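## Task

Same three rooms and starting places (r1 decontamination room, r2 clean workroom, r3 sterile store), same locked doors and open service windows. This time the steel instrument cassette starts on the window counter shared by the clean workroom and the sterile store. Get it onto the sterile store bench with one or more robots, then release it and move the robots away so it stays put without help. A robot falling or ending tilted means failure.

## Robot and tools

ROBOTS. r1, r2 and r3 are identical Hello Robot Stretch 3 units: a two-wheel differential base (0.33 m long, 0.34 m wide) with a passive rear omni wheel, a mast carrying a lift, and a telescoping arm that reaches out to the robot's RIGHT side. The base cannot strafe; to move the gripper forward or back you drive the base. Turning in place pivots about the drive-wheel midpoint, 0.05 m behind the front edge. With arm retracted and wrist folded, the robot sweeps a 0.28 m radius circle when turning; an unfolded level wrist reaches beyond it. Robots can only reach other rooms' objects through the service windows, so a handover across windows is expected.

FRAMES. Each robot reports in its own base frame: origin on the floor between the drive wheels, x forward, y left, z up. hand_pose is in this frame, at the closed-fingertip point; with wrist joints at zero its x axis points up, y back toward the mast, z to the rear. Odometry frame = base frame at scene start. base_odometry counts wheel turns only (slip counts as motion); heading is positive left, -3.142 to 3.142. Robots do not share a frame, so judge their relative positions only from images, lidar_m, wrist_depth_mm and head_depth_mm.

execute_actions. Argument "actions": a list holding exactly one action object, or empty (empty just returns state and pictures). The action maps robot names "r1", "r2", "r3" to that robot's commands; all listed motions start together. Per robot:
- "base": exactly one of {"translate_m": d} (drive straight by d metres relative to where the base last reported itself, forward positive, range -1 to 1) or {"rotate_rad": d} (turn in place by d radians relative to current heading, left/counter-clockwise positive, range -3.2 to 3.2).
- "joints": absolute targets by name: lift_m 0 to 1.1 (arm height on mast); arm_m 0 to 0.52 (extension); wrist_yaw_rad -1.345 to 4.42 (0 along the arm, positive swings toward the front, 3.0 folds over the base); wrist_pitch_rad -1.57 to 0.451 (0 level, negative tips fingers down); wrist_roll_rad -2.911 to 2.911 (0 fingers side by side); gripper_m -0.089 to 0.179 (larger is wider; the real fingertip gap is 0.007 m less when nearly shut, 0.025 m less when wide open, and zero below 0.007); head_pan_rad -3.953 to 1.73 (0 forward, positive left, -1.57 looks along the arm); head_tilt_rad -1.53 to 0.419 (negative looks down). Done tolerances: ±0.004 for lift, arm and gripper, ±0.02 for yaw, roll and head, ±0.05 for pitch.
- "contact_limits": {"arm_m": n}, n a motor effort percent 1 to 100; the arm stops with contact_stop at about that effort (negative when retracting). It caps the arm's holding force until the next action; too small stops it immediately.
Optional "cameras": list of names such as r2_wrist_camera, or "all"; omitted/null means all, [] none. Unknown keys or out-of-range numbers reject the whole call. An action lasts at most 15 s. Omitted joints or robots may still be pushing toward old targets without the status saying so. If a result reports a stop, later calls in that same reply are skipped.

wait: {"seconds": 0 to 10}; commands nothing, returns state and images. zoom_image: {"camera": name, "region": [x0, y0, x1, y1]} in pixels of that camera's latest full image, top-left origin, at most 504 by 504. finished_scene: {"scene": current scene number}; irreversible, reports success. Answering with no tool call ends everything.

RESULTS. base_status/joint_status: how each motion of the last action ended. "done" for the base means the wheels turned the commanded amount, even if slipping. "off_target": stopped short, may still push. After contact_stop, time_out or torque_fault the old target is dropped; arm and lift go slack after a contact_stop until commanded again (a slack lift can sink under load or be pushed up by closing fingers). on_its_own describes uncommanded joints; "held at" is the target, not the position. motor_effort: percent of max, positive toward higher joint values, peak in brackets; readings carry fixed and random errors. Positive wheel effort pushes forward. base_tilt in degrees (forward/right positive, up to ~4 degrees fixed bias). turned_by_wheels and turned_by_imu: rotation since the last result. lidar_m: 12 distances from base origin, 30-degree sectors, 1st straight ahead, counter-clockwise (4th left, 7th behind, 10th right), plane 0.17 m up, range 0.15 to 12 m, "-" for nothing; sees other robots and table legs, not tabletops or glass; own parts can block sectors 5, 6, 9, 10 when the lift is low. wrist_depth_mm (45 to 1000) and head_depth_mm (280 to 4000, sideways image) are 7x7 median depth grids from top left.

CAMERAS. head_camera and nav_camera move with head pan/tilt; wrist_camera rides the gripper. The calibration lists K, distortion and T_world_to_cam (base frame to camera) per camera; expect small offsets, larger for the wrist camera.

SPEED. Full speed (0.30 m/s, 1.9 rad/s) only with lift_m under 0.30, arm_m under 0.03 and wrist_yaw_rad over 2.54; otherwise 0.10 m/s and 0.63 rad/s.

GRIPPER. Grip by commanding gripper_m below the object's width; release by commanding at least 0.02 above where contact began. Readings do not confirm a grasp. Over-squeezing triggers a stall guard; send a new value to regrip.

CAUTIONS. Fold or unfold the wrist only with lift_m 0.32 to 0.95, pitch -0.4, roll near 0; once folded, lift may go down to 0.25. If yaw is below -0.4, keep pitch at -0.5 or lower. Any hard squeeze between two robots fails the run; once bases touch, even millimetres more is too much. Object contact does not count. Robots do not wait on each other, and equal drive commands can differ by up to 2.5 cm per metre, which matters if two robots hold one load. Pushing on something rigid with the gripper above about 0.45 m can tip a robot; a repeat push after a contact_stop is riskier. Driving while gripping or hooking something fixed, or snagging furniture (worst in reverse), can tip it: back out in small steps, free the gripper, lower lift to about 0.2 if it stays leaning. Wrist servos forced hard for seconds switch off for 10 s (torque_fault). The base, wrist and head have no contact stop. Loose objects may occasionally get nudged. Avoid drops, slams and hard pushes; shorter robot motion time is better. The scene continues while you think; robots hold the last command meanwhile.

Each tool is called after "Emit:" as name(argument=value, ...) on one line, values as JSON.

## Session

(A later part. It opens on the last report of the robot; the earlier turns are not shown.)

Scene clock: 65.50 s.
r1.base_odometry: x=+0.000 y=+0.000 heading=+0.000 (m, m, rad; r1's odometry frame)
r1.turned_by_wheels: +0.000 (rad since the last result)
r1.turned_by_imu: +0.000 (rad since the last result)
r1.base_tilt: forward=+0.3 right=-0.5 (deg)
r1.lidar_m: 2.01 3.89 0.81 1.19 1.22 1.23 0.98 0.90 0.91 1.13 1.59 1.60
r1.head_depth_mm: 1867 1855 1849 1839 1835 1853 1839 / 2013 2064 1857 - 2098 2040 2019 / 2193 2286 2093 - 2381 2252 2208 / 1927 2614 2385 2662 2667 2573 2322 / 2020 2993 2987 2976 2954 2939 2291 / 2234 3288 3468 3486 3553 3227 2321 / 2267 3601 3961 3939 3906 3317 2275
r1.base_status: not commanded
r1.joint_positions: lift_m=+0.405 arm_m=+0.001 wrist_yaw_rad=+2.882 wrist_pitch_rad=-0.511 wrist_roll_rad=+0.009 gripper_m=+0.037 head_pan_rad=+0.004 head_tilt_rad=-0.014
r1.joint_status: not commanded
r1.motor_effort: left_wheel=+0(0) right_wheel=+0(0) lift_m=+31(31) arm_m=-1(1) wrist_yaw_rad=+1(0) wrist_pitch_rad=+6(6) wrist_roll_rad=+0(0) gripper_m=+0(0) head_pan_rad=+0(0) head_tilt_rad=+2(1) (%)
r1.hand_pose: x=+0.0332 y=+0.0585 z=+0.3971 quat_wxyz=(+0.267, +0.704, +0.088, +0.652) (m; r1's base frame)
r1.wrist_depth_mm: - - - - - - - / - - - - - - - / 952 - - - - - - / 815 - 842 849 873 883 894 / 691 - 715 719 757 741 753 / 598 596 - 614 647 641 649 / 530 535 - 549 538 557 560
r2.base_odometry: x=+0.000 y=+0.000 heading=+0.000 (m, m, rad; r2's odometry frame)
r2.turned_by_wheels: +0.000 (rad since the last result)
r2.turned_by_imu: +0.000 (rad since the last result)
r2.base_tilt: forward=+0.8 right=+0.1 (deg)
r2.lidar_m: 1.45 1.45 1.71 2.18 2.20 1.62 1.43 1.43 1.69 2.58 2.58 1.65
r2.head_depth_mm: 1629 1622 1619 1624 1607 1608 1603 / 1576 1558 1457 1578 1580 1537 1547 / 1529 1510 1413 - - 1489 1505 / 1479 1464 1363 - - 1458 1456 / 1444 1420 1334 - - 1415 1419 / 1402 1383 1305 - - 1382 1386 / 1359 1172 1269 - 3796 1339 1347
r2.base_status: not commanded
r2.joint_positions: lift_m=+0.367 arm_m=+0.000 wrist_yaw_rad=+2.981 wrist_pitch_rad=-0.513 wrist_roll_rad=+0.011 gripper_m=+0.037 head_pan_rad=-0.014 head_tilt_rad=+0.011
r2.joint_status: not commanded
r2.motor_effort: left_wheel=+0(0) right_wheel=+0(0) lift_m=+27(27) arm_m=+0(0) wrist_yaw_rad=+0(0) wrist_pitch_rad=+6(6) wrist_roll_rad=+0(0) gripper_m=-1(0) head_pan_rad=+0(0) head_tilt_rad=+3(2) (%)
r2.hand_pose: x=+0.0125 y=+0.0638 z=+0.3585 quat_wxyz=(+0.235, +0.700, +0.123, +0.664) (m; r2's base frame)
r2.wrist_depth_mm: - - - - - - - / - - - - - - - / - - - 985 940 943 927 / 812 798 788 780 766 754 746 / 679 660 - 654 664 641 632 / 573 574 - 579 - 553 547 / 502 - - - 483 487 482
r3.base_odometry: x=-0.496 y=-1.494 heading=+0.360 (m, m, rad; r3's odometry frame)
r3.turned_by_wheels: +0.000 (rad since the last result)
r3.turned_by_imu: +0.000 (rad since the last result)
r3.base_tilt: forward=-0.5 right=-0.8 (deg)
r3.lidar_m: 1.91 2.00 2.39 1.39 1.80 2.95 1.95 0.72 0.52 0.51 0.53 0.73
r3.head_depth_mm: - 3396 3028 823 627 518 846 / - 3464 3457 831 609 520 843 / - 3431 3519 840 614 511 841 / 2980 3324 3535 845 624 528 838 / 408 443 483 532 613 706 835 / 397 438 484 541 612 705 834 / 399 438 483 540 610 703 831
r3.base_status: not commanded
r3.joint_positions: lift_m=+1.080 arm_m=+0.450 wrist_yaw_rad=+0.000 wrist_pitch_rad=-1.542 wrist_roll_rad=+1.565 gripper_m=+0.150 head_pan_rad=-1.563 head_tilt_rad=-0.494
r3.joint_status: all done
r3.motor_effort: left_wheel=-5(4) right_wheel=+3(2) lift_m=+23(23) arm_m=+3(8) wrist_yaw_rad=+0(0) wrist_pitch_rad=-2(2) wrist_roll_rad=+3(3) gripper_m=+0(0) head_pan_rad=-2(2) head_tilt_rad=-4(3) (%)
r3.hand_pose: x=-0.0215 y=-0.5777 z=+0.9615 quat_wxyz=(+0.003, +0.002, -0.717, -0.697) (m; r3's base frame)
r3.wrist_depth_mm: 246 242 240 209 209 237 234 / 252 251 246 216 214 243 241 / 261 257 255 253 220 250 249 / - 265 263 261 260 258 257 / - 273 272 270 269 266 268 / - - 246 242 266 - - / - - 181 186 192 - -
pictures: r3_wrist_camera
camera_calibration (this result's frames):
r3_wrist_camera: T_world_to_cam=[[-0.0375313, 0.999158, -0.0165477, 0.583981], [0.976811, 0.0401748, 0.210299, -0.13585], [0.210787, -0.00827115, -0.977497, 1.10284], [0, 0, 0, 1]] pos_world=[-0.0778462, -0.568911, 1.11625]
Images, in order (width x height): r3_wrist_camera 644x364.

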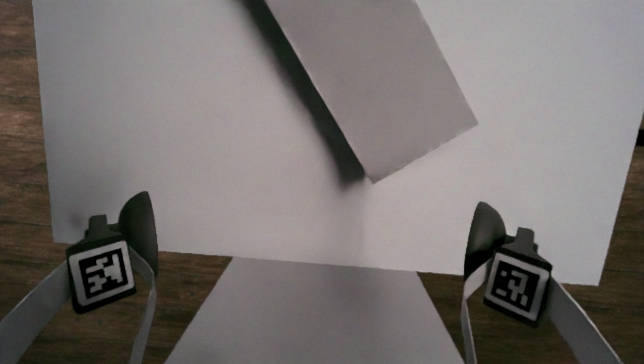

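Back 0.14, roll 1.05.

Emit:
execute_actions(actions=[{"r3":{"base":{"translate_m":-0.14},"joints":{"wrist_roll_rad":1.02}}}], cameras=["r3_wrist_camera"])

Scene clock: 69.70 s.
r1.base_odometry: x=+0.000 y=+0.000 heading=+0.000 (m, m, rad; r1's odometry frame)
r1.turned_by_wheels: +0.000 (rad since the last result)
r1.turned_by_imu: +0.000 (rad since the last result)
r1.base_tilt: forward=+0.4 right=-0.5 (deg)
r1.lidar_m: 2.01 3.90 0.81 1.19 1.22 1.23 0.98 0.90 0.91 1.13 1.60 1.60
r1.head_depth_mm: 1850 1878 1833 1846 1845 1842 1837 / 2006 2064 1863 - 2112 2040 2060 / 2181 2280 2073 - 2388 2270 2193 / 1910 2566 2362 2665 2623 2585 2316 / 2001 2967 3007 2954 2926 2898 2276 / 2250 3277 3470 3467 3429 3269 2253 / 2294 3628 3971 3999 - 3303 2253
r1.base_status: not commanded
r1.joint_positions: lift_m=+0.405 arm_m=+0.001 wrist_yaw_rad=+2.882 wrist_pitch_rad=-0.511 wrist_roll_rad=+0.009 gripper_m=+0.037 head_pan_rad=+0.004 head_tilt_rad=-0.014
r1.joint_status: not commanded
r1.motor_effort: left_wheel=+0(0) right_wheel=+0(0) lift_m=+31(31) arm_m=-1(1) wrist_yaw_rad=+0(0) wrist_pitch_rad=+6(6) wrist_roll_rad=+0(0) gripper_m=+0(0) head_pan_rad=+0(1) head_tilt_rad=+2(1) (%)
r1.hand_pose: x=+0.0332 y=+0.0585 z=+0.3971 quat_wxyz=(+0.267, +0.704, +0.088, +0.652) (m; r1's base frame)
r1.wrist_depth_mm: - - - - - - - / - - - - - - - / 962 991 - - - - - / 815 - 835 843 868 872 903 / 702 - 723 722 753 739 763 / 596 592 - 621 647 638 643 / 528 538 - 550 537 565 561
r2.base_odometry: x=+0.000 y=+0.000 heading=+0.000 (m, m, rad; r2's odometry frame)
r2.turned_by_wheels: +0.000 (rad since the last result)
r2.turned_by_imu: +0.000 (rad since the last result)
r2.base_tilt: forward=+0.7 right=+0.2 (deg)
r2.lidar_m: 1.45 1.45 1.71 2.19 2.19 1.62 1.43 1.43 1.69 2.58 2.60 1.65
r2.head_depth_mm: 1625 1627 1611 1608 1600 1602 1595 / 1580 1561 1459 1585 1582 1548 1557 / 1529 1502 1412 - - 1495 1498 / 1484 1467 1371 - - 1446 1462 / 1441 1420 1332 - - 1411 1418 / 1403 1383 1304 - - 1380 1376 / 1359 1175 1268 - 3843 1334 1341
r2.base_status: not commanded
r2.joint_positions: lift_m=+0.367 arm_m=+0.000 wrist_yaw_rad=+2.981 wrist_pitch_rad=-0.513 wrist_roll_rad=+0.011 gripper_m=+0.037 head_pan_rad=-0.014 head_tilt_rad=+0.011
r2.joint_status: not commanded
r2.motor_effort: left_wheel=-1(2) right_wheel=+0(0) lift_m=+27(26) arm_m=+0(0) wrist_yaw_rad=+0(0) wrist_pitch_rad=+6(6) wrist_roll_rad=+1(0) gripper_m=+0(0) head_pan_rad=+0(0) head_tilt_rad=+3(2) (%)
r2.hand_pose: x=+0.0125 y=+0.0638 z=+0.3585 quat_wxyz=(+0.235, +0.700, +0.123, +0.664) (m; r2's base frame)
r2.wrist_depth_mm: - - - - - - - / - - - - - - - / - - 984 961 953 912 914 / 820 812 804 771 768 765 760 / 679 669 - 647 672 629 633 / 580 570 - 577 - 554 545 / 499 - - - 484 486 480
r3.base_odometry: x=-0.627 y=-1.543 heading=+0.360 (m, m, rad; r3's odometry frame)
r3.turned_by_wheels: +0.000 (rad since the last result)
r3.turned_by_imu: +0.001 (rad since the last result)
r3.base_tilt: forward=-0.5 right=-0.6 (deg)
r3.lidar_m: 2.02 2.14 1.42 1.45 1.73 2.81 1.94 0.71 0.53 0.51 0.53 0.73
r3.head_depth_mm: - 3331 3204 823 625 518 845 / - 3425 3278 829 630 508 841 / - 3446 3490 2661 634 510 838 / 3061 3308 3325 814 618 514 836 / 3044 3323 3611 853 619 517 833 / 3047 3356 3583 859 638 519 831 / 2952 554 540 546 596 672 829
r3.base_status: done
r3.joint_positions: lift_m=+1.080 arm_m=+0.450 wrist_yaw_rad=+0.000 wrist_pitch_rad=-1.542 wrist_roll_rad=+1.027 gripper_m=+0.150 head_pan_rad=-1.563 head_tilt_rad=-0.494
r3.joint_status: all done
r3.motor_effort: left_wheel=-4(11) right_wheel=+3(4) lift_m=+23(23) arm_m=+3(3) wrist_yaw_rad=+0(1) wrist_pitch_rad=-2(2) wrist_roll_rad=-4(5) gripper_m=+0(1) head_pan_rad=-2(2) head_tilt_rad=-4(4) (%)
r3.hand_pose: x=-0.0216 y=-0.5778 z=+0.9615 quat_wxyz=(+0.193, +0.187, -0.691, -0.671) (m; r3's base frame)
r3.wrist_depth_mm: - 242 242 239 240 237 239 / - 248 247 245 245 243 242 / 260 258 255 222 253 253 251 / 267 263 260 228 262 260 258 / 273 271 270 237 266 264 264 / - 283 276 243 276 - - / - 288 289 250 284 286 -
pictures: r3_wrist_camera
camera_calibration (this result's frames):
r3_wrist_camera: T_world_to_cam=[[-0.543649, 0.839233, -0.0116059, 0.47595], [0.821706, 0.535011, 0.196371, 0.160185], [0.17101, 0.0972202, -0.980461, 1.1658], [0, 0, 0, 1]] pos_world=[-0.0722386, -0.598473, 1.11709]
Images, in order (width x height): r3_wrist_camera 644x364.

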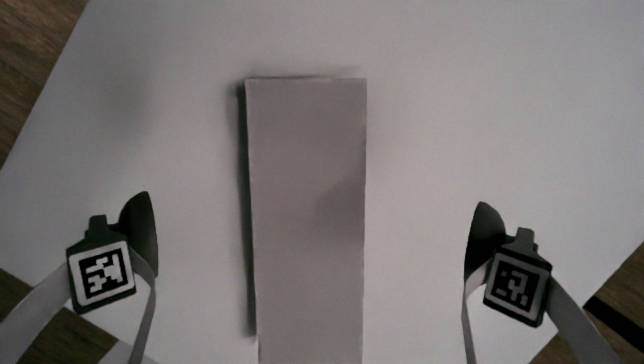

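Emit:
execute_actions(actions=[{"r3":{"joints":{"lift_m":0.985,"gripper_m":0.12}}}], cameras=[])

Emit:
execute_actions(actions=[{"r3":{"joints":{"gripper_m":-0.03}}}], cameras=[])

Scene clock: 76.30 s.
r1.base_odometry: x=+0.000 y=+0.000 heading=+0.000 (m, m, rad; r1's odometry frame)
r1.turned_by_wheels: +0.000 (rad since the last result)
r1.turned_by_imu: +0.000 (rad since the last result)
r1.base_tilt: forward=+0.4 right=-0.5 (deg)
r1.lidar_m: 2.01 3.89 0.81 1.19 1.22 1.23 0.98 0.90 0.91 1.13 1.59 1.60
r1.head_depth_mm: 1856 1851 1846 1843 1847 1837 1824 / 2005 2034 1860 - 2115 2050 2044 / 2193 2291 2078 - 2379 2249 2231 / 1912 2597 2351 2695 2637 2540 2335 / 2011 2957 2959 2962 2943 2935 2305 / 2267 3292 3487 3500 3516 3207 2279 / 2270 3669 - - 3985 3280 2260
r1.base_status: not commanded
r1.joint_positions: lift_m=+0.405 arm_m=+0.001 wrist_yaw_rad=+2.882 wrist_pitch_rad=-0.511 wrist_roll_rad=+0.009 gripper_m=+0.037 head_pan_rad=+0.004 head_tilt_rad=-0.014
r1.joint_status: not commanded
r1.motor_effort: left_wheel=+0(1) right_wheel=+0(0) lift_m=+31(31) arm_m=+0(1) wrist_yaw_rad=+0(0) wrist_pitch_rad=+5(6) wrist_roll_rad=+0(0) gripper_m=-1(1) head_pan_rad=+0(1) head_tilt_rad=+1(0) (%)
r1.hand_pose: x=+0.0332 y=+0.0585 z=+0.3971 quat_wxyz=(+0.267, +0.704, +0.088, +0.652) (m; r1's base frame)
r1.wrist_depth_mm: - - - - - - - / - - - - - - - / 960 - - - - - - / 809 - 849 862 871 876 876 / 693 - 716 720 744 726 736 / 605 600 - 620 647 638 639 / 529 537 - 554 539 560 563
r2.base_odometry: x=+0.000 y=+0.000 heading=+0.000 (m, m, rad; r2's odometry frame)
r2.turned_by_wheels: +0.000 (rad since the last result)
r2.turned_by_imu: +0.000 (rad since the last result)
r2.base_tilt: forward=+0.8 right=+0.0 (deg)
r2.lidar_m: 1.45 1.45 1.71 2.19 2.20 1.62 1.43 1.43 1.69 2.58 2.59 1.64
r2.head_depth_mm: 1617 1632 1620 1610 1602 1601 1593 / 1577 1573 1451 1573 1571 1536 1553 / 1516 1503 1411 - - 1483 1500 / 1486 1460 1370 - - 1446 1460 / 1439 1420 1338 - - 1414 1417 / 1398 1378 1308 - - 1382 1382 / 1360 1178 1269 - 3763 1330 1343
r2.base_status: not commanded
r2.joint_positions: lift_m=+0.367 arm_m=+0.000 wrist_yaw_rad=+2.981 wrist_pitch_rad=-0.513 wrist_roll_rad=+0.011 gripper_m=+0.037 head_pan_rad=-0.014 head_tilt_rad=+0.011
r2.joint_status: not commanded
r2.motor_effort: left_wheel=+0(0) right_wheel=+0(1) lift_m=+26(27) arm_m=+0(0) wrist_yaw_rad=+1(1) wrist_pitch_rad=+6(6) wrist_roll_rad=+0(0) gripper_m=-1(0) head_pan_rad=+0(0) head_tilt_rad=+2(3) (%)
r2.hand_pose: x=+0.0125 y=+0.0638 z=+0.3585 quat_wxyz=(+0.235, +0.700, +0.123, +0.664) (m; r2's base frame)
r2.wrist_depth_mm: - - - - - - - / - - - - - - - / - 997 - 962 928 928 936 / 812 805 770 778 771 763 748 / 674 659 - 642 670 636 632 / 579 571 - 576 - 548 546 / 507 - - - 485 484 479
r3.base_odometry: x=-0.627 y=-1.543 heading=+0.360 (m, m, rad; r3's odometry frame)
r3.turned_by_wheels: +0.000 (rad since the last result)
r3.turned_by_imu: +0.001 (rad since the last result)
r3.base_tilt: forward=-0.5 right=-0.5 (deg)
r3.lidar_m: 2.01 2.14 1.42 1.45 1.73 2.81 1.94 0.71 0.53 0.51 0.53 0.73
r3.head_depth_mm: 2962 3269 - 821 627 519 845 / - 3370 3075 829 631 509 843 / - - - 838 615 510 838 / 3129 3277 3595 814 617 514 835 / 3037 3362 3608 855 619 516 833 / 3044 3338 3568 861 637 520 832 / 2962 555 540 546 598 671 829
r3.base_status: not commanded
r3.joint_positions: lift_m=+0.995 arm_m=+0.450 wrist_yaw_rad=+0.000 wrist_pitch_rad=-1.554 wrist_roll_rad=+1.022 gripper_m=+0.120 head_pan_rad=-1.563 head_tilt_rad=-0.494
r3.joint_status: lift_m contact_stop (moved -0.084 of -0.095); the others done
r3.on_its_own: lift_m is slack since a contact_stop, until your next command for it (your +0.985 is given up)
r3.motor_effort: left_wheel=-3(6) right_wheel=+3(6) lift_m=+18(21) arm_m=+2(3) wrist_yaw_rad=+0(1) wrist_pitch_rad=+1(3) wrist_roll_rad=-1(4) gripper_m=-2(95) head_pan_rad=-3(2) head_tilt_rad=-4(3) (%)
r3.hand_pose: x=-0.0216 y=-0.5749 z=+0.8775 quat_wxyz=(+0.194, +0.190, -0.686, -0.675) (m; r3's base frame)
r3.wrist_depth_mm: 162 162 162 162 161 161 160 / 169 168 136 136 166 166 165 / 173 172 140 140 171 170 170 / 178 177 144 144 176 175 175 / 184 182 149 149 181 180 180 / 188 190 154 153 188 186 186 / 197 196 160 158 192 193 192
pictures: none
No camera images: the call's "cameras" was empty. Leave "cameras" out to get every camera's image.

not run: a stop came earlier in this reply.

Emit:
execute_actions(actions=[{"r3":{"joints":{"gripper_m":-0.03}}}], cameras=[])

Emit:
execute_actions(actions=[{"r3":{"joints":{"lift_m":1.08}}}], cameras=[])

Emit:
execute_actions(actions=[{"r3":{"joints":{"arm_m":0.1}}}], cameras=[])

Emit:
execute_actions(actions=[{"r3":{"base":{"rotate_rad":1.57}}}], cameras=[])

Emit:
execute_actions(actions=[{"r3":{"base":{"translate_m":0.85}}}], cameras=[])

Emit:
execute_actions(actions=[{"r3":{"base":{"rotate_rad":1.57}}}], cameras=["r3_nav_camera"])

Scene clock: 83.40 s.
r1.base_odometry: x=+0.000 y=+0.000 heading=+0.000 (m, m, rad; r1's odometry frame)
r1.turned_by_wheels: +0.000 (rad since the last result)
r1.turned_by_imu: +0.000 (rad since the last result)
r1.base_tilt: forward=+0.4 right=-0.5 (deg)
r1.lidar_m: 2.01 3.89 0.81 1.19 1.22 1.23 0.99 0.90 0.91 1.12 1.59 1.60
r1.head_depth_mm: 1874 1843 1850 1824 1852 1840 1843 / 1991 2058 1884 - 2131 2042 2034 / 2201 2283 2077 - 2406 2278 2226 / 1921 2572 2387 2711 2585 2577 2295 / 2033 2965 2964 2959 2944 2926 2312 / 2241 3287 3538 3455 3511 3267 2259 / 2267 3658 - - - 3243 2254
r1.base_status: not commanded
r1.joint_positions: lift_m=+0.405 arm_m=+0.001 wrist_yaw_rad=+2.882 wrist_pitch_rad=-0.511 wrist_roll_rad=+0.009 gripper_m=+0.037 head_pan_rad=+0.004 head_tilt_rad=-0.014
r1.joint_status: not commanded
r1.motor_effort: left_wheel=+0(0) right_wheel=+0(0) lift_m=+31(31) arm_m=-1(0) wrist_yaw_rad=+0(0) wrist_pitch_rad=+6(6) wrist_roll_rad=+0(0) gripper_m=-1(0) head_pan_rad=+0(0) head_tilt_rad=+1(1) (%)
r1.hand_pose: x=+0.0332 y=+0.0585 z=+0.3971 quat_wxyz=(+0.267, +0.704, +0.088, +0.652) (m; r1's base frame)
r1.wrist_depth_mm: - - - - - - - / - - - - - - - / 935 - - - - - - / 819 - 853 868 873 896 893 / 697 - 728 726 753 746 752 / 604 598 - 622 646 636 647 / 530 544 - 546 541 556 560
r2.base_odometry: x=+0.000 y=+0.000 heading=+0.000 (m, m, rad; r2's odometry frame)
r2.turned_by_wheels: +0.000 (rad since the last result)
r2.turned_by_imu: +0.000 (rad since the last result)
r2.base_tilt: forward=+0.8 right=-0.1 (deg)
r2.lidar_m: 1.45 1.45 1.71 2.19 2.19 1.62 1.43 1.43 1.69 2.58 2.59 1.64
r2.head_depth_mm: 1628 1613 1620 1611 1608 1592 1587 / 1575 1560 1452 1581 1579 1544 1543 / 1529 1511 1413 - - 1498 1506 / 1484 1467 1371 - - 1460 1459 / 1442 1420 1337 - - 1412 1420 / 1399 1381 1300 - - 1379 1377 / 1376 1175 1268 - 3771 1332 1349
r2.base_status: not commanded
r2.joint_positions: lift_m=+0.367 arm_m=+0.000 wrist_yaw_rad=+2.981 wrist_pitch_rad=-0.513 wrist_roll_rad=+0.011 gripper_m=+0.037 head_pan_rad=-0.014 head_tilt_rad=+0.011
r2.joint_status: not commanded
r2.motor_effort: left_wheel=+0(0) right_wheel=+0(0) lift_m=+27(27) arm_m=+0(0) wrist_yaw_rad=+0(1) wrist_pitch_rad=+6(6) wrist_roll_rad=+0(0) gripper_m=-1(0) head_pan_rad=+0(0) head_tilt_rad=+3(2) (%)
r2.hand_pose: x=+0.0125 y=+0.0638 z=+0.3585 quat_wxyz=(+0.235, +0.700, +0.123, +0.664) (m; r2's base frame)
r2.wrist_depth_mm: - - - - - - - / - - - - - - - / - 995 980 955 974 949 921 / 791 811 803 765 768 764 738 / 667 671 - 651 669 647 626 / 572 574 - 583 - 545 547 / 512 - - - 487 481 481
r3.base_odometry: x=-0.627 y=-1.543 heading=+0.360 (m, m, rad; r3's odometry frame)
r3.turned_by_wheels: +0.000 (rad since the last result)
r3.turned_by_imu: +0.001 (rad since the last result)
r3.base_tilt: forward=-0.5 right=-0.6 (deg)
r3.lidar_m: 2.02 2.14 1.42 1.45 1.73 2.81 1.94 0.71 0.53 0.51 0.53 0.73
r3.head_depth_mm: 2962 3260 - 822 626 518 844 / - 3364 3178 829 630 508 841 / - - - 819 615 510 836 / 3126 3283 3586 812 615 514 835 / 3060 3335 3600 857 617 517 834 / 3007 3328 3562 863 636 519 831 / 2957 554 540 547 598 673 829
r3.base_status: not commanded
r3.joint_positions: lift_m=+0.999 arm_m=+0.450 wrist_yaw_rad=+0.002 wrist_pitch_rad=-1.547 wrist_roll_rad=+1.020 gripper_m=-0.028 head_pan_rad=-1.563 head_tilt_rad=-0.494
r3.joint_status: all done
r3.on_its_own: lift_m is slack since a contact_stop, until your next command for it (your +0.985 is given up)
r3.motor_effort: left_wheel=-4(6) right_wheel=+3(7) lift_m=+18(18) arm_m=+2(2) wrist_yaw_rad=-2(2) wrist_pitch_rad=-1(4) wrist_roll_rad=+0(1) gripper_m=-39(100) head_pan_rad=-2(2) head_tilt_rad=-3(3) (%)
r3.hand_pose: x=-0.0217 y=-0.5765 z=+0.8810 quat_wxyz=(+0.195, +0.191, -0.688, -0.672) (m; r3's base frame)
r3.wrist_depth_mm: 165 165 165 165 164 163 162 / 171 170 134 133 167 168 167 / 175 175 139 137 171 172 172 / 181 181 143 141 177 178 177 / 186 185 146 146 148 183 183 / 193 191 153 152 153 189 188 / 198 198 160 158 195 194 195
pictures: none
No camera images: the call's "cameras" was empty. Leave "cameras" out to get every camera's image.

Scene clock: 84.97 s.
r1.base_odometry: x=+0.000 y=+0.000 heading=+0.000 (m, m, rad; r1's odometry frame)
r1.turned_by_wheels: +0.000 (rad since the last result)
r1.turned_by_imu: +0.000 (rad since the last result)
r1.base_tilt: forward=+0.4 right=-0.5 (deg)
r1.lidar_m: 2.01 3.90 0.81 1.19 1.22 1.23 0.99 0.90 0.91 1.12 1.59 1.60
r1.head_depth_mm: 1838 1848 1850 1822 1829 1849 1839 / 2002 2049 1843 - 2122 2032 2035 / 2207 2295 2066 - 2383 2255 2212 / 1895 2616 2355 2658 2634 2569 2312 / 2025 2981 2953 2962 2926 2896 2300 / 2258 3275 3496 3490 3451 3208 2280 / 2279 3578 3985 3955 - 3300 2274
r1.base_status: not commanded
r1.joint_positions: lift_m=+0.405 arm_m=+0.001 wrist_yaw_rad=+2.882 wrist_pitch_rad=-0.511 wrist_roll_rad=+0.009 gripper_m=+0.037 head_pan_rad=+0.004 head_tilt_rad=-0.014
r1.joint_status: not commanded
r1.motor_effort: left_wheel=+0(1) right_wheel=+0(0) lift_m=+31(31) arm_m=-1(0) wrist_yaw_rad=+0(0) wrist_pitch_rad=+6(6) wrist_roll_rad=+0(0) gripper_m=+0(0) head_pan_rad=+0(0) head_tilt_rad=+1(1) (%)
r1.hand_pose: x=+0.0332 y=+0.0585 z=+0.3971 quat_wxyz=(+0.267, +0.704, +0.088, +0.652) (m; r1's base frame)
r1.wrist_depth_mm: - - - - - - - / - - - - - - - / 928 - - - - - - / 810 - 842 854 881 887 897 / 698 - 719 729 754 736 747 / 599 596 - 615 651 636 640 / 523 539 - 546 542 561 561
r2.base_odometry: x=+0.000 y=+0.000 heading=+0.000 (m, m, rad; r2's odometry frame)
r2.turned_by_wheels: +0.000 (rad since the last result)
r2.turned_by_imu: +0.000 (rad since the last result)
r2.base_tilt: forward=+0.7 right=+0.0 (deg)
r2.lidar_m: 1.45 1.45 1.71 2.18 2.19 1.62 1.43 1.43 1.69 2.58 2.58 1.64
r2.head_depth_mm: 1619 1625 1618 1612 1602 1603 1599 / 1573 1567 1453 1582 1581 1541 1556 / 1533 1509 1412 - 1802 1492 1503 / 1477 1462 1371 - - 1447 1463 / 1443 1415 1331 - - 1415 1424 / 1403 1383 1302 - - 1380 1379 / 1364 1173 1269 - 3845 1336 1347
r2.base_status: not commanded
r2.joint_positions: lift_m=+0.367 arm_m=+0.000 wrist_yaw_rad=+2.981 wrist_pitch_rad=-0.513 wrist_roll_rad=+0.011 gripper_m=+0.037 head_pan_rad=-0.014 head_tilt_rad=+0.011
r2.joint_status: not commanded
r2.motor_effort: left_wheel=+0(0) right_wheel=-1(0) lift_m=+27(27) arm_m=+0(0) wrist_yaw_rad=+1(1) wrist_pitch_rad=+6(6) wrist_roll_rad=+0(0) gripper_m=+1(0) head_pan_rad=+0(0) head_tilt_rad=+2(2) (%)
r2.hand_pose: x=+0.0125 y=+0.0638 z=+0.3585 quat_wxyz=(+0.235, +0.700, +0.123, +0.664) (m; r2's base frame)
r2.wrist_depth_mm: - - - - - - - / - - - - - - - / - - - 968 967 938 932 / 812 792 786 778 762 754 763 / 671 662 - 649 659 640 639 / 572 575 - 581 - 553 552 / 501 - - - 487 480 479
r3.base_odometry: x=-0.627 y=-1.543 heading=+0.360 (m, m, rad; r3's odometry frame)
r3.turned_by_wheels: +0.000 (rad since the last result)
r3.turned_by_imu: +0.000 (rad since the last result)
r3.base_tilt: forward=-0.4 right=-0.7 (deg)
r3.lidar_m: 2.02 2.13 1.42 1.45 1.73 2.81 1.94 0.71 0.53 0.51 0.53 0.72
r3.head_depth_mm: - 3322 3220 824 626 519 844 / - 3423 3223 829 630 509 840 / - 3471 3468 736 636 510 838 / 3084 3339 3358 608 638 514 835 / 3040 3347 3566 857 623 517 832 / 3011 3295 3539 860 638 520 831 / 2942 553 540 546 597 672 829
r3.base_status: not commanded
r3.joint_positions: lift_m=+1.080 arm_m=+0.450 wrist_yaw_rad=+0.002 wrist_pitch_rad=-1.547 wrist_roll_rad=+1.020 gripper_m=-0.020 head_pan_rad=-1.563 head_tilt_rad=-0.494
r3.joint_status: all done
r3.on_its_own: gripper_m is held at -0.022, not at your -0.030, by its stall guard, which is still easing
r3.motor_effort: left_wheel=-5(4) right_wheel=+3(3) lift_m=+25(27) arm_m=+2(2) wrist_yaw_rad=-3(2) wrist_pitch_rad=-1(1) wrist_roll_rad=+0(0) gripper_m=-36(39) head_pan_rad=-2(2) head_tilt_rad=-4(3) (%)
r3.hand_pose: x=-0.0217 y=-0.5766 z=+0.9615 quat_wxyz=(+0.195, +0.190, -0.688, -0.672) (m; r3's base frame)
r3.wrist_depth_mm: - 241 239 240 239 239 236 / 253 248 135 133 242 246 244 / 258 255 139 137 249 252 249 / 266 264 144 142 258 259 260 / 274 271 147 147 148 269 268 / 281 281 153 152 155 276 278 / - 287 160 158 285 286 -
pictures: none
No camera images: the call's "cameras" was empty. Leave "cameras" out to get every camera's image.

Scene clock: 88.77 s.
r1.base_odometry: x=+0.000 y=+0.000 heading=+0.000 (m, m, rad; r1's odometry frame)
r1.turned_by_wheels: +0.000 (rad since the last result)
r1.turned_by_imu: +0.000 (rad since the last result)
r1.base_tilt: forward=+0.4 right=-0.5 (deg)
r1.lidar_m: 2.01 3.89 0.80 1.19 1.22 1.23 0.98 0.90 0.91 1.12 1.59 1.60
r1.head_depth_mm: 1860 1860 1846 1847 1858 1841 1839 / 2003 2042 1881 - 2158 2030 2043 / 2185 2300 2095 - 2381 2253 2194 / 1913 2582 2365 2646 2631 2602 2312 / 2032 2983 2967 2977 2925 2870 2244 / 2249 3278 3479 3480 3449 3254 2252 / 2267 3536 3996 - - 3297 2265
r1.base_status: not commanded
r1.joint_positions: lift_m=+0.405 arm_m=+0.001 wrist_yaw_rad=+2.882 wrist_pitch_rad=-0.511 wrist_roll_rad=+0.009 gripper_m=+0.037 head_pan_rad=+0.004 head_tilt_rad=-0.014
r1.joint_status: not commanded
r1.motor_effort: left_wheel=+1(0) right_wheel=+0(0) lift_m=+31(31) arm_m=+0(1) wrist_yaw_rad=+0(0) wrist_pitch_rad=+6(6) wrist_roll_rad=+0(0) gripper_m=-1(0) head_pan_rad=+0(0) head_tilt_rad=+1(1) (%)
r1.hand_pose: x=+0.0332 y=+0.0585 z=+0.3971 quat_wxyz=(+0.267, +0.704, +0.088, +0.652) (m; r1's base frame)
r1.wrist_depth_mm: - - - - - - - / - - - - - - - / 952 - - - - - - / 818 - 843 870 868 871 903 / 696 - 736 714 757 734 756 / 593 599 - 621 651 635 650 / 530 536 - 548 539 554 556
r2.base_odometry: x=+0.000 y=+0.000 heading=+0.000 (m, m, rad; r2's odometry frame)
r2.turned_by_wheels: +0.000 (rad since the last result)
r2.turned_by_imu: +0.000 (rad since the last result)
r2.base_tilt: forward=+0.7 right=+0.1 (deg)
r2.lidar_m: 1.45 1.45 1.71 2.18 2.19 1.63 1.43 1.43 1.69 2.58 2.59 1.64
r2.head_depth_mm: 1632 1617 1624 1612 1606 1610 1590 / 1581 1560 1462 1587 1580 1544 1550 / 1526 1506 1411 - - 1493 1505 / 1473 1477 1374 - 2250 1450 1465 / 1441 1420 1332 - - 1415 1413 / 1406 1379 1293 - - 1374 1382 / 1365 1176 1269 - 3817 1334 1344
r2.base_status: not commanded
r2.joint_positions: lift_m=+0.367 arm_m=+0.000 wrist_yaw_rad=+2.981 wrist_pitch_rad=-0.513 wrist_roll_rad=+0.011 gripper_m=+0.037 head_pan_rad=-0.014 head_tilt_rad=+0.011
r2.joint_status: not commanded
r2.motor_effort: left_wheel=+0(0) right_wheel=+0(1) lift_m=+26(27) arm_m=+0(0) wrist_yaw_rad=+0(1) wrist_pitch_rad=+6(6) wrist_roll_rad=+1(0) gripper_m=+0(0) head_pan_rad=+0(0) head_tilt_rad=+3(2) (%)
r2.hand_pose: x=+0.0125 y=+0.0638 z=+0.3585 quat_wxyz=(+0.235, +0.700, +0.123, +0.664) (m; r2's base frame)
r2.wrist_depth_mm: - - - - - - - / - - - - - - - / - 994 971 985 939 938 936 / 821 793 781 771 767 764 738 / 674 669 - 652 666 638 635 / 578 564 - 570 - 546 544 / 505 - - - 485 489 484
r3.base_odometry: x=-0.627 y=-1.543 heading=+0.360 (m, m, rad; r3's odometry frame)
r3.turned_by_wheels: +0.000 (rad since the last result)
r3.turned_by_imu: +0.001 (rad since the last result)
r3.base_tilt: forward=-0.4 right=-0.9 (deg)
r3.lidar_m: 2.02 2.14 1.42 1.45 1.73 2.80 1.94 0.71 0.53 0.51 0.53 0.73
r3.head_depth_mm: - - - - 586 505 822 / - - - - - 360 318 / - - - - - 353 313 / 3113 3347 3570 1776 - 514 315 / 3028 3364 3546 856 645 517 317 / 3056 3287 3578 861 637 519 810 / 2976 553 539 547 598 673 830
r3.base_status: not commanded
r3.joint_positions: lift_m=+1.080 arm_m=+0.100 wrist_yaw_rad=+0.001 wrist_pitch_rad=-1.546 wrist_roll_rad=+1.020 gripper_m=+0.000 head_pan_rad=-1.563 head_tilt_rad=-0.494
r3.joint_status: all done
r3.on_its_own: gripper_m is held at +0.000, not at your -0.030, by its stall guard, which is still easing
r3.motor_effort: left_wheel=-3(5) right_wheel=+3(3) lift_m=+25(25) arm_m=-3(3) wrist_yaw_rad=-1(3) wrist_pitch_rad=-1(1) wrist_roll_rad=+0(0) gripper_m=-5(36) head_pan_rad=-2(2) head_tilt_rad=-4(3) (%)
r3.hand_pose: x=-0.0216 y=-0.2274 z=+0.9615 quat_wxyz=(+0.195, +0.190, -0.689, -0.672) (m; r3's base frame)
r3.wrist_depth_mm: 243 243 260 - - - - / 250 250 136 134 - - - / 259 259 140 139 138 - - / 266 294 145 143 143 - - / 275 944 148 148 148 - - / 590 - 155 153 155 - - / 861 - 161 159 - - -
pictures: none
No camera images: the call's "cameras" was empty. Leave "cameras" out to get every camera's image.

Scene clock: 92.20 s.
r1.base_odometry: x=+0.000 y=+0.000 heading=+0.000 (m, m, rad; r1's odometry frame)
r1.turned_by_wheels: +0.000 (rad since the last result)
r1.turned_by_imu: +0.000 (rad since the last result)
r1.base_tilt: forward=+0.3 right=-0.5 (deg)
r1.lidar_m: 2.01 3.90 0.81 1.19 1.22 1.23 0.98 0.90 0.91 1.13 1.60 1.60
r1.head_depth_mm: 1854 1861 1853 1849 1834 1840 1843 / 1992 2016 1839 - 2128 2033 2002 / 2192 2268 2088 - 2373 2290 2199 / 1907 2598 2384 2688 2602 2547 2339 / 1995 2983 2919 2987 2974 2957 2253 / 2270 3264 3482 3475 3482 3183 2270 / 2262 3657 3969 - - 3231 2296
r1.base_status: not commanded
r1.joint_positions: lift_m=+0.405 arm_m=+0.001 wrist_yaw_rad=+2.882 wrist_pitch_rad=-0.511 wrist_roll_rad=+0.009 gripper_m=+0.037 head_pan_rad=+0.004 head_tilt_rad=-0.014
r1.joint_status: not commanded
r1.motor_effort: left_wheel=+1(0) right_wheel=+0(0) lift_m=+31(31) arm_m=+0(1) wrist_yaw_rad=+1(0) wrist_pitch_rad=+6(6) wrist_roll_rad=+0(0) gripper_m=+0(0) head_pan_rad=+0(0) head_tilt_rad=+2(1) (%)
r1.hand_pose: x=+0.0332 y=+0.0585 z=+0.3971 quat_wxyz=(+0.267, +0.704, +0.088, +0.652) (m; r1's base frame)
r1.wrist_depth_mm: - - - - - - - / - - - - - - - / 968 - - - - - - / 816 - 831 860 859 897 901 / 689 - 730 718 752 732 752 / 602 589 - 620 651 639 641 / 520 538 - 542 542 557 562
r2.base_odometry: x=+0.000 y=+0.000 heading=+0.000 (m, m, rad; r2's odometry frame)
r2.turned_by_wheels: +0.000 (rad since the last result)
r2.turned_by_imu: +0.000 (rad since the last result)
r2.base_tilt: forward=+0.9 right=+0.0 (deg)
r2.lidar_m: 1.45 1.45 1.71 2.19 2.20 1.62 1.43 1.43 1.69 2.59 2.59 1.65
r2.head_depth_mm: 1634 1620 1623 1608 1603 1605 1597 / 1573 1557 1462 1586 1586 1545 1552 / 1523 1504 1409 - - 1495 1508 / 1485 1461 1364 - - 1452 1463 / 1436 1420 1339 - - 1415 1416 / 1399 1384 1303 - - 1382 1382 / 1363 1178 1277 - 3810 1333 1348
r2.base_status: not commanded
r2.joint_positions: lift_m=+0.367 arm_m=+0.000 wrist_yaw_rad=+2.981 wrist_pitch_rad=-0.513 wrist_roll_rad=+0.011 gripper_m=+0.037 head_pan_rad=-0.014 head_tilt_rad=+0.011
r2.joint_status: not commanded
r2.motor_effort: left_wheel=+0(0) right_wheel=+0(1) lift_m=+26(27) arm_m=+0(0) wrist_yaw_rad=+1(1) wrist_pitch_rad=+6(6) wrist_roll_rad=+0(0) gripper_m=+0(0) head_pan_rad=+0(0) head_tilt_rad=+3(2) (%)
r2.hand_pose: x=+0.0125 y=+0.0638 z=+0.3585 quat_wxyz=(+0.235, +0.700, +0.123, +0.664) (m; r2's base frame)
r2.wrist_depth_mm: - - - - - - - / - - - - - - - / - - 992 955 962 929 924 / 823 797 787 759 764 756 747 / 669 671 - 646 662 639 631 / 581 573 - 573 - 550 547 / 501 - - - 486 486 483
r3.base_odometry: x=-0.627 y=-1.543 heading=+1.930 (m, m, rad; r3's odometry frame)
r3.turned_by_wheels: +1.570 (rad since the last result)
r3.turned_by_imu: +1.597 (rad since the last result)
r3.base_tilt: forward=-0.4 right=-0.8 (deg)
r3.lidar_m: 1.47 1.71 2.80 1.90 0.71 0.52 0.51 0.53 0.73 2.06 2.14 1.42
r3.head_depth_mm: - - - - 1646 1478 1182 / 1725 - - - - 361 319 / 1735 - - - - 354 313 / 1753 1915 2127 2348 - 1544 316 / 1743 1918 2134 2341 1951 1552 318 / 1744 1924 2139 2325 1959 1567 1298 / 1744 1914 2118 2345 1977 1572 1306
r3.base_status: done
r3.joint_positions: lift_m=+1.080 arm_m=+0.100 wrist_yaw_rad=+0.001 wrist_pitch_rad=-1.546 wrist_roll_rad=+1.020 gripper_m=+0.015 head_pan_rad=-1.563 head_tilt_rad=-0.494
r3.joint_status: not commanded
r3.on_its_own: gripper_m is held at +0.013, not at your -0.030, by its stall guard, which is still easing
r3.motor_effort: left_wheel=-5(12) right_wheel=+3(8) lift_m=+25(25) arm_m=-3(3) wrist_yaw_rad=-3(2) wrist_pitch_rad=-1(1) wrist_roll_rad=+0(0) gripper_m=-25(29) head_pan_rad=-2(2) head_tilt_rad=-4(4) (%)
r3.hand_pose: x=-0.0216 y=-0.2275 z=+0.9615 quat_wxyz=(+0.195, +0.190, -0.689, -0.672) (m; r3's base frame)
r3.wrist_depth_mm: - - - - - 865 667 / - - 137 135 - - 832 / - - 141 140 140 - - / - - 146 145 144 - - / - - 149 150 150 - - / - - 156 154 156 - - / - - 163 161 - - -
pictures: none
No camera images: the call's "cameras" was empty. Leave "cameras" out to get every camera's image.

Scene clock: 101.83 s.
r1.base_odometry: x=+0.000 y=+0.000 heading=+0.000 (m, m, rad; r1's odometry frame)
r1.turned_by_wheels: +0.000 (rad since the last result)
r1.turned_by_imu: +0.001 (rad since the last result)
r1.base_tilt: forward=+0.4 right=-0.5 (deg)
r1.lidar_m: 2.01 3.90 0.80 1.19 1.22 1.23 0.99 0.90 0.91 1.13 1.59 1.60
r1.head_depth_mm: 1877 1857 1859 1863 1828 1835 1853 / 2013 2038 1857 - 2132 2020 2025 / 2187 2303 2073 - 2378 2262 2224 / 1924 2601 2367 2686 2627 2581 2328 / 2024 2985 2988 2924 2992 2909 2288 / 2258 3258 3494 3480 3465 3211 2248 / 2254 3654 3964 - 3942 3277 2245
r1.base_status: not commanded
r1.joint_positions: lift_m=+0.405 arm_m=+0.001 wrist_yaw_rad=+2.882 wrist_pitch_rad=-0.511 wrist_roll_rad=+0.009 gripper_m=+0.037 head_pan_rad=+0.004 head_tilt_rad=-0.014
r1.joint_status: not commanded
r1.motor_effort: left_wheel=+1(1) right_wheel=+0(0) lift_m=+31(31) arm_m=+0(0) wrist_yaw_rad=+1(0) wrist_pitch_rad=+6(5) wrist_roll_rad=+0(0) gripper_m=+0(1) head_pan_rad=+0(0) head_tilt_rad=+1(1) (%)
r1.hand_pose: x=+0.0332 y=+0.0585 z=+0.3971 quat_wxyz=(+0.267, +0.704, +0.088, +0.652) (m; r1's base frame)
r1.wrist_depth_mm: - - - - - - - / - - - - - - - / 943 - - - - - - / 818 - 845 856 858 880 902 / 689 - 722 720 756 740 751 / 596 593 - 613 645 635 639 / 529 541 - 546 538 557 568
r2.base_odometry: x=+0.000 y=+0.000 heading=+0.000 (m, m, rad; r2's odometry frame)
r2.turned_by_wheels: +0.000 (rad since the last result)
r2.turned_by_imu: +0.001 (rad since the last result)
r2.base_tilt: forward=+0.8 right=+0.2 (deg)
r2.lidar_m: 1.45 1.45 1.71 2.19 2.20 1.62 1.43 1.42 1.69 2.58 2.58 1.65
r2.head_depth_mm: 1625 1626 1616 1615 1615 1599 1600 / 1570 1560 1454 1580 1570 1537 1553 / 1519 1503 1412 - - 1486 1498 / 1490 1469 1372 - - 1461 1462 / 1438 1420 1332 - - 1407 1416 / 1407 1384 1300 - - 1376 1381 / 1356 1178 1271 - 3781 1336 1350
r2.base_status: not commanded
r2.joint_positions: lift_m=+0.367 arm_m=+0.000 wrist_yaw_rad=+2.981 wrist_pitch_rad=-0.513 wrist_roll_rad=+0.011 gripper_m=+0.037 head_pan_rad=-0.014 head_tilt_rad=+0.011
r2.joint_status: not commanded
r2.motor_effort: left_wheel=+0(0) right_wheel=+0(0) lift_m=+27(26) arm_m=+0(0) wrist_yaw_rad=+1(1) wrist_pitch_rad=+6(6) wrist_roll_rad=+0(1) gripper_m=+0(0) head_pan_rad=+0(0) head_tilt_rad=+3(3) (%)
r2.hand_pose: x=+0.0125 y=+0.0638 z=+0.3585 quat_wxyz=(+0.235, +0.700, +0.123, +0.664) (m; r2's base frame)
r2.wrist_depth_mm: - - - - - - - / - - - - - - - / - 995 961 940 952 938 921 / 813 794 790 780 777 753 764 / 671 663 - 654 669 644 640 / 572 569 - 576 - 551 554 / 509 - - - 483 484 478
r3.base_odometry: x=-0.926 y=-0.747 heading=+1.930 (m, m, rad; r3's odometry frame)
r3.turned_by_wheels: +0.000 (rad since the last result)
r3.turned_by_imu: -0.001 (rad since the last result)
r3.base_tilt: forward=-0.5 right=-0.7 (deg)
r3.lidar_m: 1.17 1.21 1.14 2.70 1.91 1.41 1.36 1.41 1.92 2.06 2.06 0.64
r3.head_depth_mm: - - - - 1764 1516 1177 / 1736 - - - - 362 320 / 1742 - - - - 354 314 / 1757 1939 2137 2354 - 1549 316 / 1752 1931 2140 2340 1945 1556 319 / 1760 1924 2129 2342 1960 1564 1299 / 1755 1914 2130 2336 1970 1568 1306
r3.base_status: done
r3.joint_positions: lift_m=+1.080 arm_m=+0.100 wrist_yaw_rad=+0.001 wrist_pitch_rad=-1.546 wrist_roll_rad=+1.020 gripper_m=+0.021 head_pan_rad=-1.563 head_tilt_rad=-0.494
r3.joint_status: not commanded
r3.on_its_own: gripper_m is held at +0.020, not at your -0.030, by its stall guard, which is not easing now
r3.motor_effort: left_wheel=-5(6) right_wheel=+3(9) lift_m=+25(25) arm_m=-3(3) wrist_yaw_rad=-2(2) wrist_pitch_rad=-1(1) wrist_roll_rad=+0(0) gripper_m=-23(24) head_pan_rad=-3(3) head_tilt_rad=-4(4) (%)
r3.hand_pose: x=-0.0216 y=-0.2275 z=+0.9615 quat_wxyz=(+0.195, +0.190, -0.689, -0.672) (m; r3's base frame)
r3.wrist_depth_mm: - - - - - - - / - - 137 137 - - - / - - 142 140 140 - - / - - 146 145 145 - - / - - 150 150 150 - - / - - 156 155 157 - - / - - 163 162 - - -
pictures: none
No camera images: the call's "cameras" was empty. Leave "cameras" out to get every camera's image.

Scene clock: 105.27 s.
r1.base_odometry: x=+0.000 y=+0.000 heading=+0.000 (m, m, rad; r1's odometry frame)
r1.turned_by_wheels: +0.000 (rad since the last result)
r1.turned_by_imu: +0.000 (rad since the last result)
r1.base_tilt: forward=+0.5 right=-0.5 (deg)
r1.lidar_m: 2.01 3.89 0.81 1.19 1.22 1.23 0.98 0.90 0.91 1.12 1.59 1.60
r1.head_depth_mm: 1843 1864 1841 1822 1855 1835 1830 / 2004 2051 1858 - 2133 2020 2026 / 2165 2289 2077 - 2381 2243 2206 / 1923 2587 2375 2670 2606 2572 2307 / 2032 2972 2932 2990 2985 2883 2273 / 2258 3341 3552 3507 3566 3266 2263 / 2272 3547 3981 3958 3956 3242 2252
r1.base_status: not commanded
r1.joint_positions: lift_m=+0.405 arm_m=+0.001 wrist_yaw_rad=+2.882 wrist_pitch_rad=-0.511 wrist_roll_rad=+0.009 gripper_m=+0.037 head_pan_rad=+0.004 head_tilt_rad=-0.014
r1.joint_status: not commanded
r1.motor_effort: left_wheel=+1(0) right_wheel=+0(0) lift_m=+31(31) arm_m=+0(1) wrist_yaw_rad=+0(0) wrist_pitch_rad=+6(6) wrist_roll_rad=+0(0) gripper_m=-1(0) head_pan_rad=+0(1) head_tilt_rad=+1(1) (%)
r1.hand_pose: x=+0.0332 y=+0.0585 z=+0.3971 quat_wxyz=(+0.267, +0.704, +0.088, +0.652) (m; r1's base frame)
r1.wrist_depth_mm: - - - - - - - / - - - - - - - / 950 - - - - - - / 813 - 836 859 884 894 892 / 696 - 724 716 755 738 751 / 606 598 - 622 639 633 632 / 521 542 - 553 540 558 565
r2.base_odometry: x=+0.000 y=+0.000 heading=+0.000 (m, m, rad; r2's odometry frame)
r2.turned_by_wheels: +0.000 (rad since the last result)
r2.turned_by_imu: +0.000 (rad since the last result)
r2.base_tilt: forward=+0.8 right=+0.0 (deg)
r2.lidar_m: 1.45 1.45 1.71 2.19 2.19 1.62 1.43 1.43 1.68 2.58 2.59 1.65
r2.head_depth_mm: 1622 1629 1608 1607 1617 1598 1596 / 1579 1562 1456 1582 1581 1551 1558 / 1528 1503 1415 - - 1491 1508 / 1486 1464 1370 - - 1460 1463 / 1440 1431 1335 - - 1414 1420 / 1391 1387 1299 - - 1374 1379 / 1369 1174 1265 - 3823 1334 1344
r2.base_status: not commanded
r2.joint_positions: lift_m=+0.367 arm_m=+0.000 wrist_yaw_rad=+2.981 wrist_pitch_rad=-0.513 wrist_roll_rad=+0.011 gripper_m=+0.037 head_pan_rad=-0.014 head_tilt_rad=+0.011
r2.joint_status: not commanded
r2.motor_effort: left_wheel=+0(1) right_wheel=+0(1) lift_m=+26(27) arm_m=+0(0) wrist_yaw_rad=+0(1) wrist_pitch_rad=+6(6) wrist_roll_rad=+1(0) gripper_m=+0(0) head_pan_rad=+0(0) head_tilt_rad=+2(2) (%)
r2.hand_pose: x=+0.0125 y=+0.0638 z=+0.3585 quat_wxyz=(+0.235, +0.700, +0.123, +0.664) (m; r2's base frame)
r2.wrist_depth_mm: - - - - - - - / - - - - - - - / - 988 983 994 966 939 928 / 806 805 796 772 761 760 751 / 667 674 - 649 658 641 630 / 580 565 - 577 - 550 541 / 504 - - - 490 485 481
r3.base_odometry: x=-0.926 y=-0.747 heading=-2.784 (m, m, rad; r3's odometry frame)
r3.turned_by_wheels: +1.570 (rad since the last result)
r3.turned_by_imu: +1.597 (rad since the last result)
r3.base_tilt: forward=-0.4 right=-0.8 (deg)
r3.lidar_m: 2.70 1.91 1.40 1.36 1.42 1.93 2.06 2.05 0.64 1.17 1.22 1.14
r3.head_depth_mm: - - - - 726 678 1180 / 1215 - - - - 362 320 / 1214 - - - - 354 314 / 1237 1354 1472 1075 - 734 316 / 1231 1351 1472 1060 797 733 319 / 1230 1344 1466 1070 804 735 1301 / 1227 1348 1488 1080 808 707 1303
r3.base_status: done
r3.joint_positions: lift_m=+1.080 arm_m=+0.100 wrist_yaw_rad=+0.001 wrist_pitch_rad=-1.546 wrist_roll_rad=+1.020 gripper_m=+0.021 head_pan_rad=-1.563 head_tilt_rad=-0.494
r3.joint_status: not commanded
r3.on_its_own: gripper_m is held at +0.020, not at your -0.030, by its stall guard, which is not easing now
r3.motor_effort: left_wheel=-4(11) right_wheel=+3(8) lift_m=+25(25) arm_m=-3(3) wrist_yaw_rad=-2(2) wrist_pitch_rad=-1(2) wrist_roll_rad=+0(0) gripper_m=-23(23) head_pan_rad=-3(2) head_tilt_rad=-3(4) (%)
r3.hand_pose: x=-0.0216 y=-0.2275 z=+0.9615 quat_wxyz=(+0.195, +0.190, -0.689, -0.672) (m; r3's base frame)
r3.wrist_depth_mm: 344 - - - - - - / 355 - 137 136 - - - / 373 - 142 140 139 - - / - - 146 145 145 - - / - - 150 150 150 - - / - - 157 155 157 - - / - - 164 162 - - -
pictures: r3_nav_camera (sideways: a quarter turn counterclockwise sets it upright)
camera_calibration (this result's frames):
r3_nav_camera: T_world_to_cam=[[0.011328, -0.476278, 0.879222, -1.10242], [-0.999918, -0.0105805, 0.00715152, 0.048774], [0.0058965, -0.879231, -0.476359, 0.577737], [0, 0, 0, 1]] pos_world=[0.0578515, -0.0165799, 1.24413]
Images, in order (width x height): r3_nav_camera 672x504.

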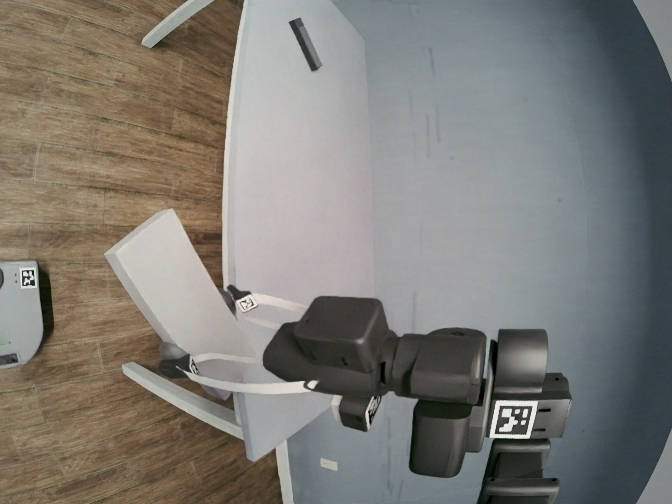

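Emit:
execute_actions(actions=[{"r3":{"base":{"translate_m":0.25},"joints":{"arm_m":0.52}}}], cameras=[])

Emit:
execute_actions(actions=[{"r3":{"joints":{"lift_m":0.88}}}], cameras=[])

Scene clock: 112.10 s.
r1.base_odometry: x=+0.000 y=+0.000 heading=+0.000 (m, m, rad; r1's odometry frame)
r1.turned_by_wheels: +0.000 (rad since the last result)
r1.turned_by_imu: +0.000 (rad since the last result)
r1.base_tilt: forward=+0.4 right=-0.5 (deg)
r1.lidar_m: 2.01 3.89 0.81 1.19 1.22 1.23 0.98 0.90 0.91 1.12 1.59 1.60
r1.head_depth_mm: 1861 1868 1853 1851 1850 1834 1822 / 2014 2050 1856 - 2119 2054 2034 / 2196 2273 2072 - 2364 2329 2178 / 1915 2590 2364 2660 2625 2545 2307 / 2033 2929 2960 2946 2932 2883 2294 / 2255 3367 3531 3457 3468 3224 2265 / 2289 3666 3993 3984 3992 3268 2254
r1.base_status: not commanded
r1.joint_positions: lift_m=+0.405 arm_m=+0.001 wrist_yaw_rad=+2.882 wrist_pitch_rad=-0.511 wrist_roll_rad=+0.009 gripper_m=+0.037 head_pan_rad=+0.004 head_tilt_rad=-0.014
r1.joint_status: not commanded
r1.motor_effort: left_wheel=+0(0) right_wheel=+0(0) lift_m=+31(31) arm_m=-1(0) wrist_yaw_rad=+0(0) wrist_pitch_rad=+6(6) wrist_roll_rad=+0(0) gripper_m=+0(0) head_pan_rad=-1(1) head_tilt_rad=+1(1) (%)
r1.hand_pose: x=+0.0332 y=+0.0585 z=+0.3971 quat_wxyz=(+0.267, +0.704, +0.088, +0.652) (m; r1's base frame)
r1.wrist_depth_mm: - - - - - - - / - - - - - - - / 947 - - - - - - / 810 - 836 853 864 871 895 / 692 - 732 717 753 738 744 / 600 591 - 620 647 637 643 / 528 538 - 549 541 553 559
r2.base_odometry: x=+0.000 y=+0.000 heading=+0.000 (m, m, rad; r2's odometry frame)
r2.turned_by_wheels: +0.000 (rad since the last result)
r2.turned_by_imu: +0.001 (rad since the last result)
r2.base_tilt: forward=+0.9 right=-0.1 (deg)
r2.lidar_m: 1.45 1.45 1.71 2.19 2.20 1.62 1.43 1.43 1.69 2.58 2.58 1.65
r2.head_depth_mm: 1620 1620 1614 1604 1606 1601 1594 / 1578 1575 1451 1586 1579 1540 1554 / 1522 1504 1413 - - 1492 1506 / 1480 1472 1374 - - 1458 1467 / 1448 1422 1339 - - 1420 1418 / 1398 1380 1295 - - 1379 1380 / 1368 1174 1268 - 3781 1336 1345
r2.base_status: not commanded
r2.joint_positions: lift_m=+0.367 arm_m=+0.000 wrist_yaw_rad=+2.981 wrist_pitch_rad=-0.513 wrist_roll_rad=+0.011 gripper_m=+0.037 head_pan_rad=-0.014 head_tilt_rad=+0.011
r2.joint_status: not commanded
r2.motor_effort: left_wheel=+0(0) right_wheel=+0(1) lift_m=+27(27) arm_m=+0(0) wrist_yaw_rad=+1(0) wrist_pitch_rad=+6(6) wrist_roll_rad=+0(0) gripper_m=+1(0) head_pan_rad=+0(0) head_tilt_rad=+2(3) (%)
r2.hand_pose: x=+0.0125 y=+0.0638 z=+0.3585 quat_wxyz=(+0.235, +0.700, +0.123, +0.664) (m; r2's base frame)
r2.wrist_depth_mm: - - - - - - - / - - - - - - - / - - 969 959 963 938 926 / 812 804 783 776 763 770 747 / 674 668 - 650 658 633 634 / 569 566 - 576 - 545 544 / 504 - - - 487 486 484
r3.base_odometry: x=-1.160 y=-0.835 heading=-2.784 (m, m, rad; r3's odometry frame)
r3.turned_by_wheels: +0.000 (rad since the last result)
r3.turned_by_imu: +0.000 (rad since the last result)
r3.base_tilt: forward=-0.4 right=-0.7 (deg)
r3.lidar_m: 2.45 1.91 1.41 1.36 1.41 1.93 2.32 0.81 1.21 1.17 1.22 0.93
r3.head_depth_mm: - 1376 1473 1019 774 1394 1264 / 1205 1356 1475 1030 778 1405 1273 / 1202 1370 1476 931 785 1418 1280 / 1221 1338 1493 686 791 1420 1291 / 1233 1353 1470 929 797 1426 1295 / 1228 1349 1469 1069 803 739 1300 / 1228 1353 1493 1079 809 737 1298
r3.base_status: done
r3.joint_positions: lift_m=+1.080 arm_m=+0.517 wrist_yaw_rad=+0.000 wrist_pitch_rad=-1.545 wrist_roll_rad=+1.020 gripper_m=+0.021 head_pan_rad=-1.563 head_tilt_rad=-0.494
r3.joint_status: all done
joint sent to its limit — the command would take r3.arm_m past its upper limit, so that joint was sent only as far as its limit.
r3.on_its_own: gripper_m is held at +0.020, not at your -0.030, by its stall guard, which is not easing now
r3.motor_effort: left_wheel=-4(7) right_wheel=+2(8) lift_m=+25(25) arm_m=+3(4) wrist_yaw_rad=+0(2) wrist_pitch_rad=-1(2) wrist_roll_rad=+0(0) gripper_m=-23(23) head_pan_rad=-2(2) head_tilt_rad=-3(3) (%)
r3.hand_pose: x=-0.0216 y=-0.6444 z=+0.9615 quat_wxyz=(+0.195, +0.190, -0.689, -0.672) (m; r3's base frame)
r3.wrist_depth_mm: 338 337 336 335 334 333 334 / 349 347 138 137 342 344 - / 360 360 142 140 348 352 - / 370 372 146 145 359 364 - / 385 380 150 150 150 - - / 394 391 157 155 157 - - / 405 404 164 161 - - -
pictures: none
No camera images: the call's "cameras" was empty. Leave "cameras" out to get every camera's image.

Scene clock: 116.03 s.
r1.base_odometry: x=+0.000 y=+0.000 heading=+0.000 (m, m, rad; r1's odometry frame)
r1.turned_by_wheels: +0.000 (rad since the last result)
r1.turned_by_imu: +0.000 (rad since the last result)
r1.base_tilt: forward=+0.4 right=-0.5 (deg)
r1.lidar_m: 2.01 3.88 0.81 1.19 1.22 1.23 0.99 0.90 0.91 1.12 1.59 1.60
r1.head_depth_mm: 1864 1856 1853 1850 1854 1835 1841 / 1983 2047 1877 - 2130 2036 2026 / 2186 2292 2080 - 2404 2253 2233 / 1914 2609 2358 2722 2621 2556 2286 / 2020 2967 2994 2977 2967 2880 2274 / 2233 3240 3552 3513 3443 3216 2274 / 2262 3708 3915 3930 3987 3276 2275
r1.base_status: not commanded
r1.joint_positions: lift_m=+0.405 arm_m=+0.001 wrist_yaw_rad=+2.882 wrist_pitch_rad=-0.511 wrist_roll_rad=+0.009 gripper_m=+0.037 head_pan_rad=+0.004 head_tilt_rad=-0.014
r1.joint_status: not commanded
r1.motor_effort: left_wheel=+0(1) right_wheel=+0(0) lift_m=+31(31) arm_m=-1(1) wrist_yaw_rad=+0(0) wrist_pitch_rad=+6(6) wrist_roll_rad=+0(0) gripper_m=+0(0) head_pan_rad=+0(0) head_tilt_rad=+1(0) (%)
r1.hand_pose: x=+0.0332 y=+0.0585 z=+0.3971 quat_wxyz=(+0.267, +0.704, +0.088, +0.652) (m; r1's base frame)
r1.wrist_depth_mm: - - - - - - - / - - - - - - - / 949 - - - - - - / 806 - 826 872 859 890 907 / 692 - 732 713 756 742 749 / 600 601 - 614 649 638 645 / 531 541 - 553 540 550 561
r2.base_odometry: x=+0.000 y=+0.000 heading=+0.000 (m, m, rad; r2's odometry frame)
r2.turned_by_wheels: +0.000 (rad since the last result)
r2.turned_by_imu: +0.000 (rad since the last result)
r2.base_tilt: forward=+0.9 right=+0.1 (deg)
r2.lidar_m: 1.45 1.45 1.71 2.19 2.19 1.63 1.43 1.43 1.68 2.59 2.59 1.64
r2.head_depth_mm: 1630 1626 1607 1615 1610 1598 1593 / 1576 1568 1454 1579 1572 1556 1544 / 1526 1503 1412 - - 1497 1513 / 1480 1461 1371 - - 1454 1458 / 1437 1422 1334 - - 1408 1422 / 1401 1379 1300 - - 1375 1377 / 1367 1175 1267 - 3765 1334 1345
r2.base_status: not commanded
r2.joint_positions: lift_m=+0.367 arm_m=+0.000 wrist_yaw_rad=+2.981 wrist_pitch_rad=-0.513 wrist_roll_rad=+0.011 gripper_m=+0.037 head_pan_rad=-0.014 head_tilt_rad=+0.011
r2.joint_status: not commanded
r2.motor_effort: left_wheel=+0(0) right_wheel=+0(0) lift_m=+26(27) arm_m=+0(0) wrist_yaw_rad=+1(1) wrist_pitch_rad=+6(6) wrist_roll_rad=+0(0) gripper_m=+0(0) head_pan_rad=+1(0) head_tilt_rad=+2(3) (%)
r2.hand_pose: x=+0.0125 y=+0.0638 z=+0.3585 quat_wxyz=(+0.235, +0.700, +0.123, +0.664) (m; r2's base frame)
r2.wrist_depth_mm: - - - - - - - / - - - - - - - / - 997 - 966 943 950 929 / 800 816 795 779 774 750 763 / 671 669 - 663 661 643 634 / 576 581 - 583 - 550 544 / 502 - - - 487 483 477
r3.base_odometry: x=-1.160 y=-0.835 heading=-2.783 (m, m, rad; r3's odometry frame)
r3.turned_by_wheels: +0.000 (rad since the last result)
r3.turned_by_imu: -0.004 (rad since the last result)
r3.base_tilt: forward=-0.5 right=-0.8 (deg)
r3.lidar_m: 2.46 1.92 1.40 1.35 1.41 1.91 2.31 0.81 1.21 1.17 1.22 0.93
r3.head_depth_mm: 1238 1358 1479 - - 1399 1269 / 1234 1353 1455 987 778 1405 1274 / 1231 1355 - 990 762 1417 1283 / 1233 1354 1476 1005 741 1425 1293 / 1230 1354 1470 1056 773 1424 1289 / 1226 1349 1476 1067 802 737 1297 / 1231 1350 1491 1083 809 737 1297
r3.base_status: not commanded
r3.joint_positions: lift_m=+0.896 arm_m=+0.517 wrist_yaw_rad=+0.000 wrist_pitch_rad=-1.558 wrist_roll_rad=+1.020 gripper_m=+0.021 head_pan_rad=-1.563 head_tilt_rad=-0.495
r3.joint_status: lift_m contact_stop (moved -0.184 of -0.200)
r3.on_its_own: gripper_m is held at +0.020, not at your -0.030, by its stall guard, which is not easing now; lift_m is slack since a contact_stop, until your next command for it (your +0.880 is given up)
r3.motor_effort: left_wheel=+4(10) right_wheel=-8(14) lift_m=+18(21) arm_m=+2(3) wrist_yaw_rad=-1(2) wrist_pitch_rad=+2(4) wrist_roll_rad=+0(0) gripper_m=-24(25) head_pan_rad=-2(2) head_tilt_rad=-3(3) (%)
r3.hand_pose: x=-0.0216 y=-0.6410 z=+0.7781 quat_wxyz=(+0.194, +0.191, -0.684, -0.677) (m; r3's base frame)
r3.wrist_depth_mm: 165 165 164 164 164 163 163 / 169 169 140 138 167 169 168 / 175 175 143 141 171 173 173 / 180 179 148 145 177 179 178 / 186 186 151 150 151 184 184 / 192 191 157 155 155 190 190 / 197 199 163 160 196 196 -
pictures: none
No camera images: the call's "cameras" was empty. Leave "cameras" out to get every camera's image.


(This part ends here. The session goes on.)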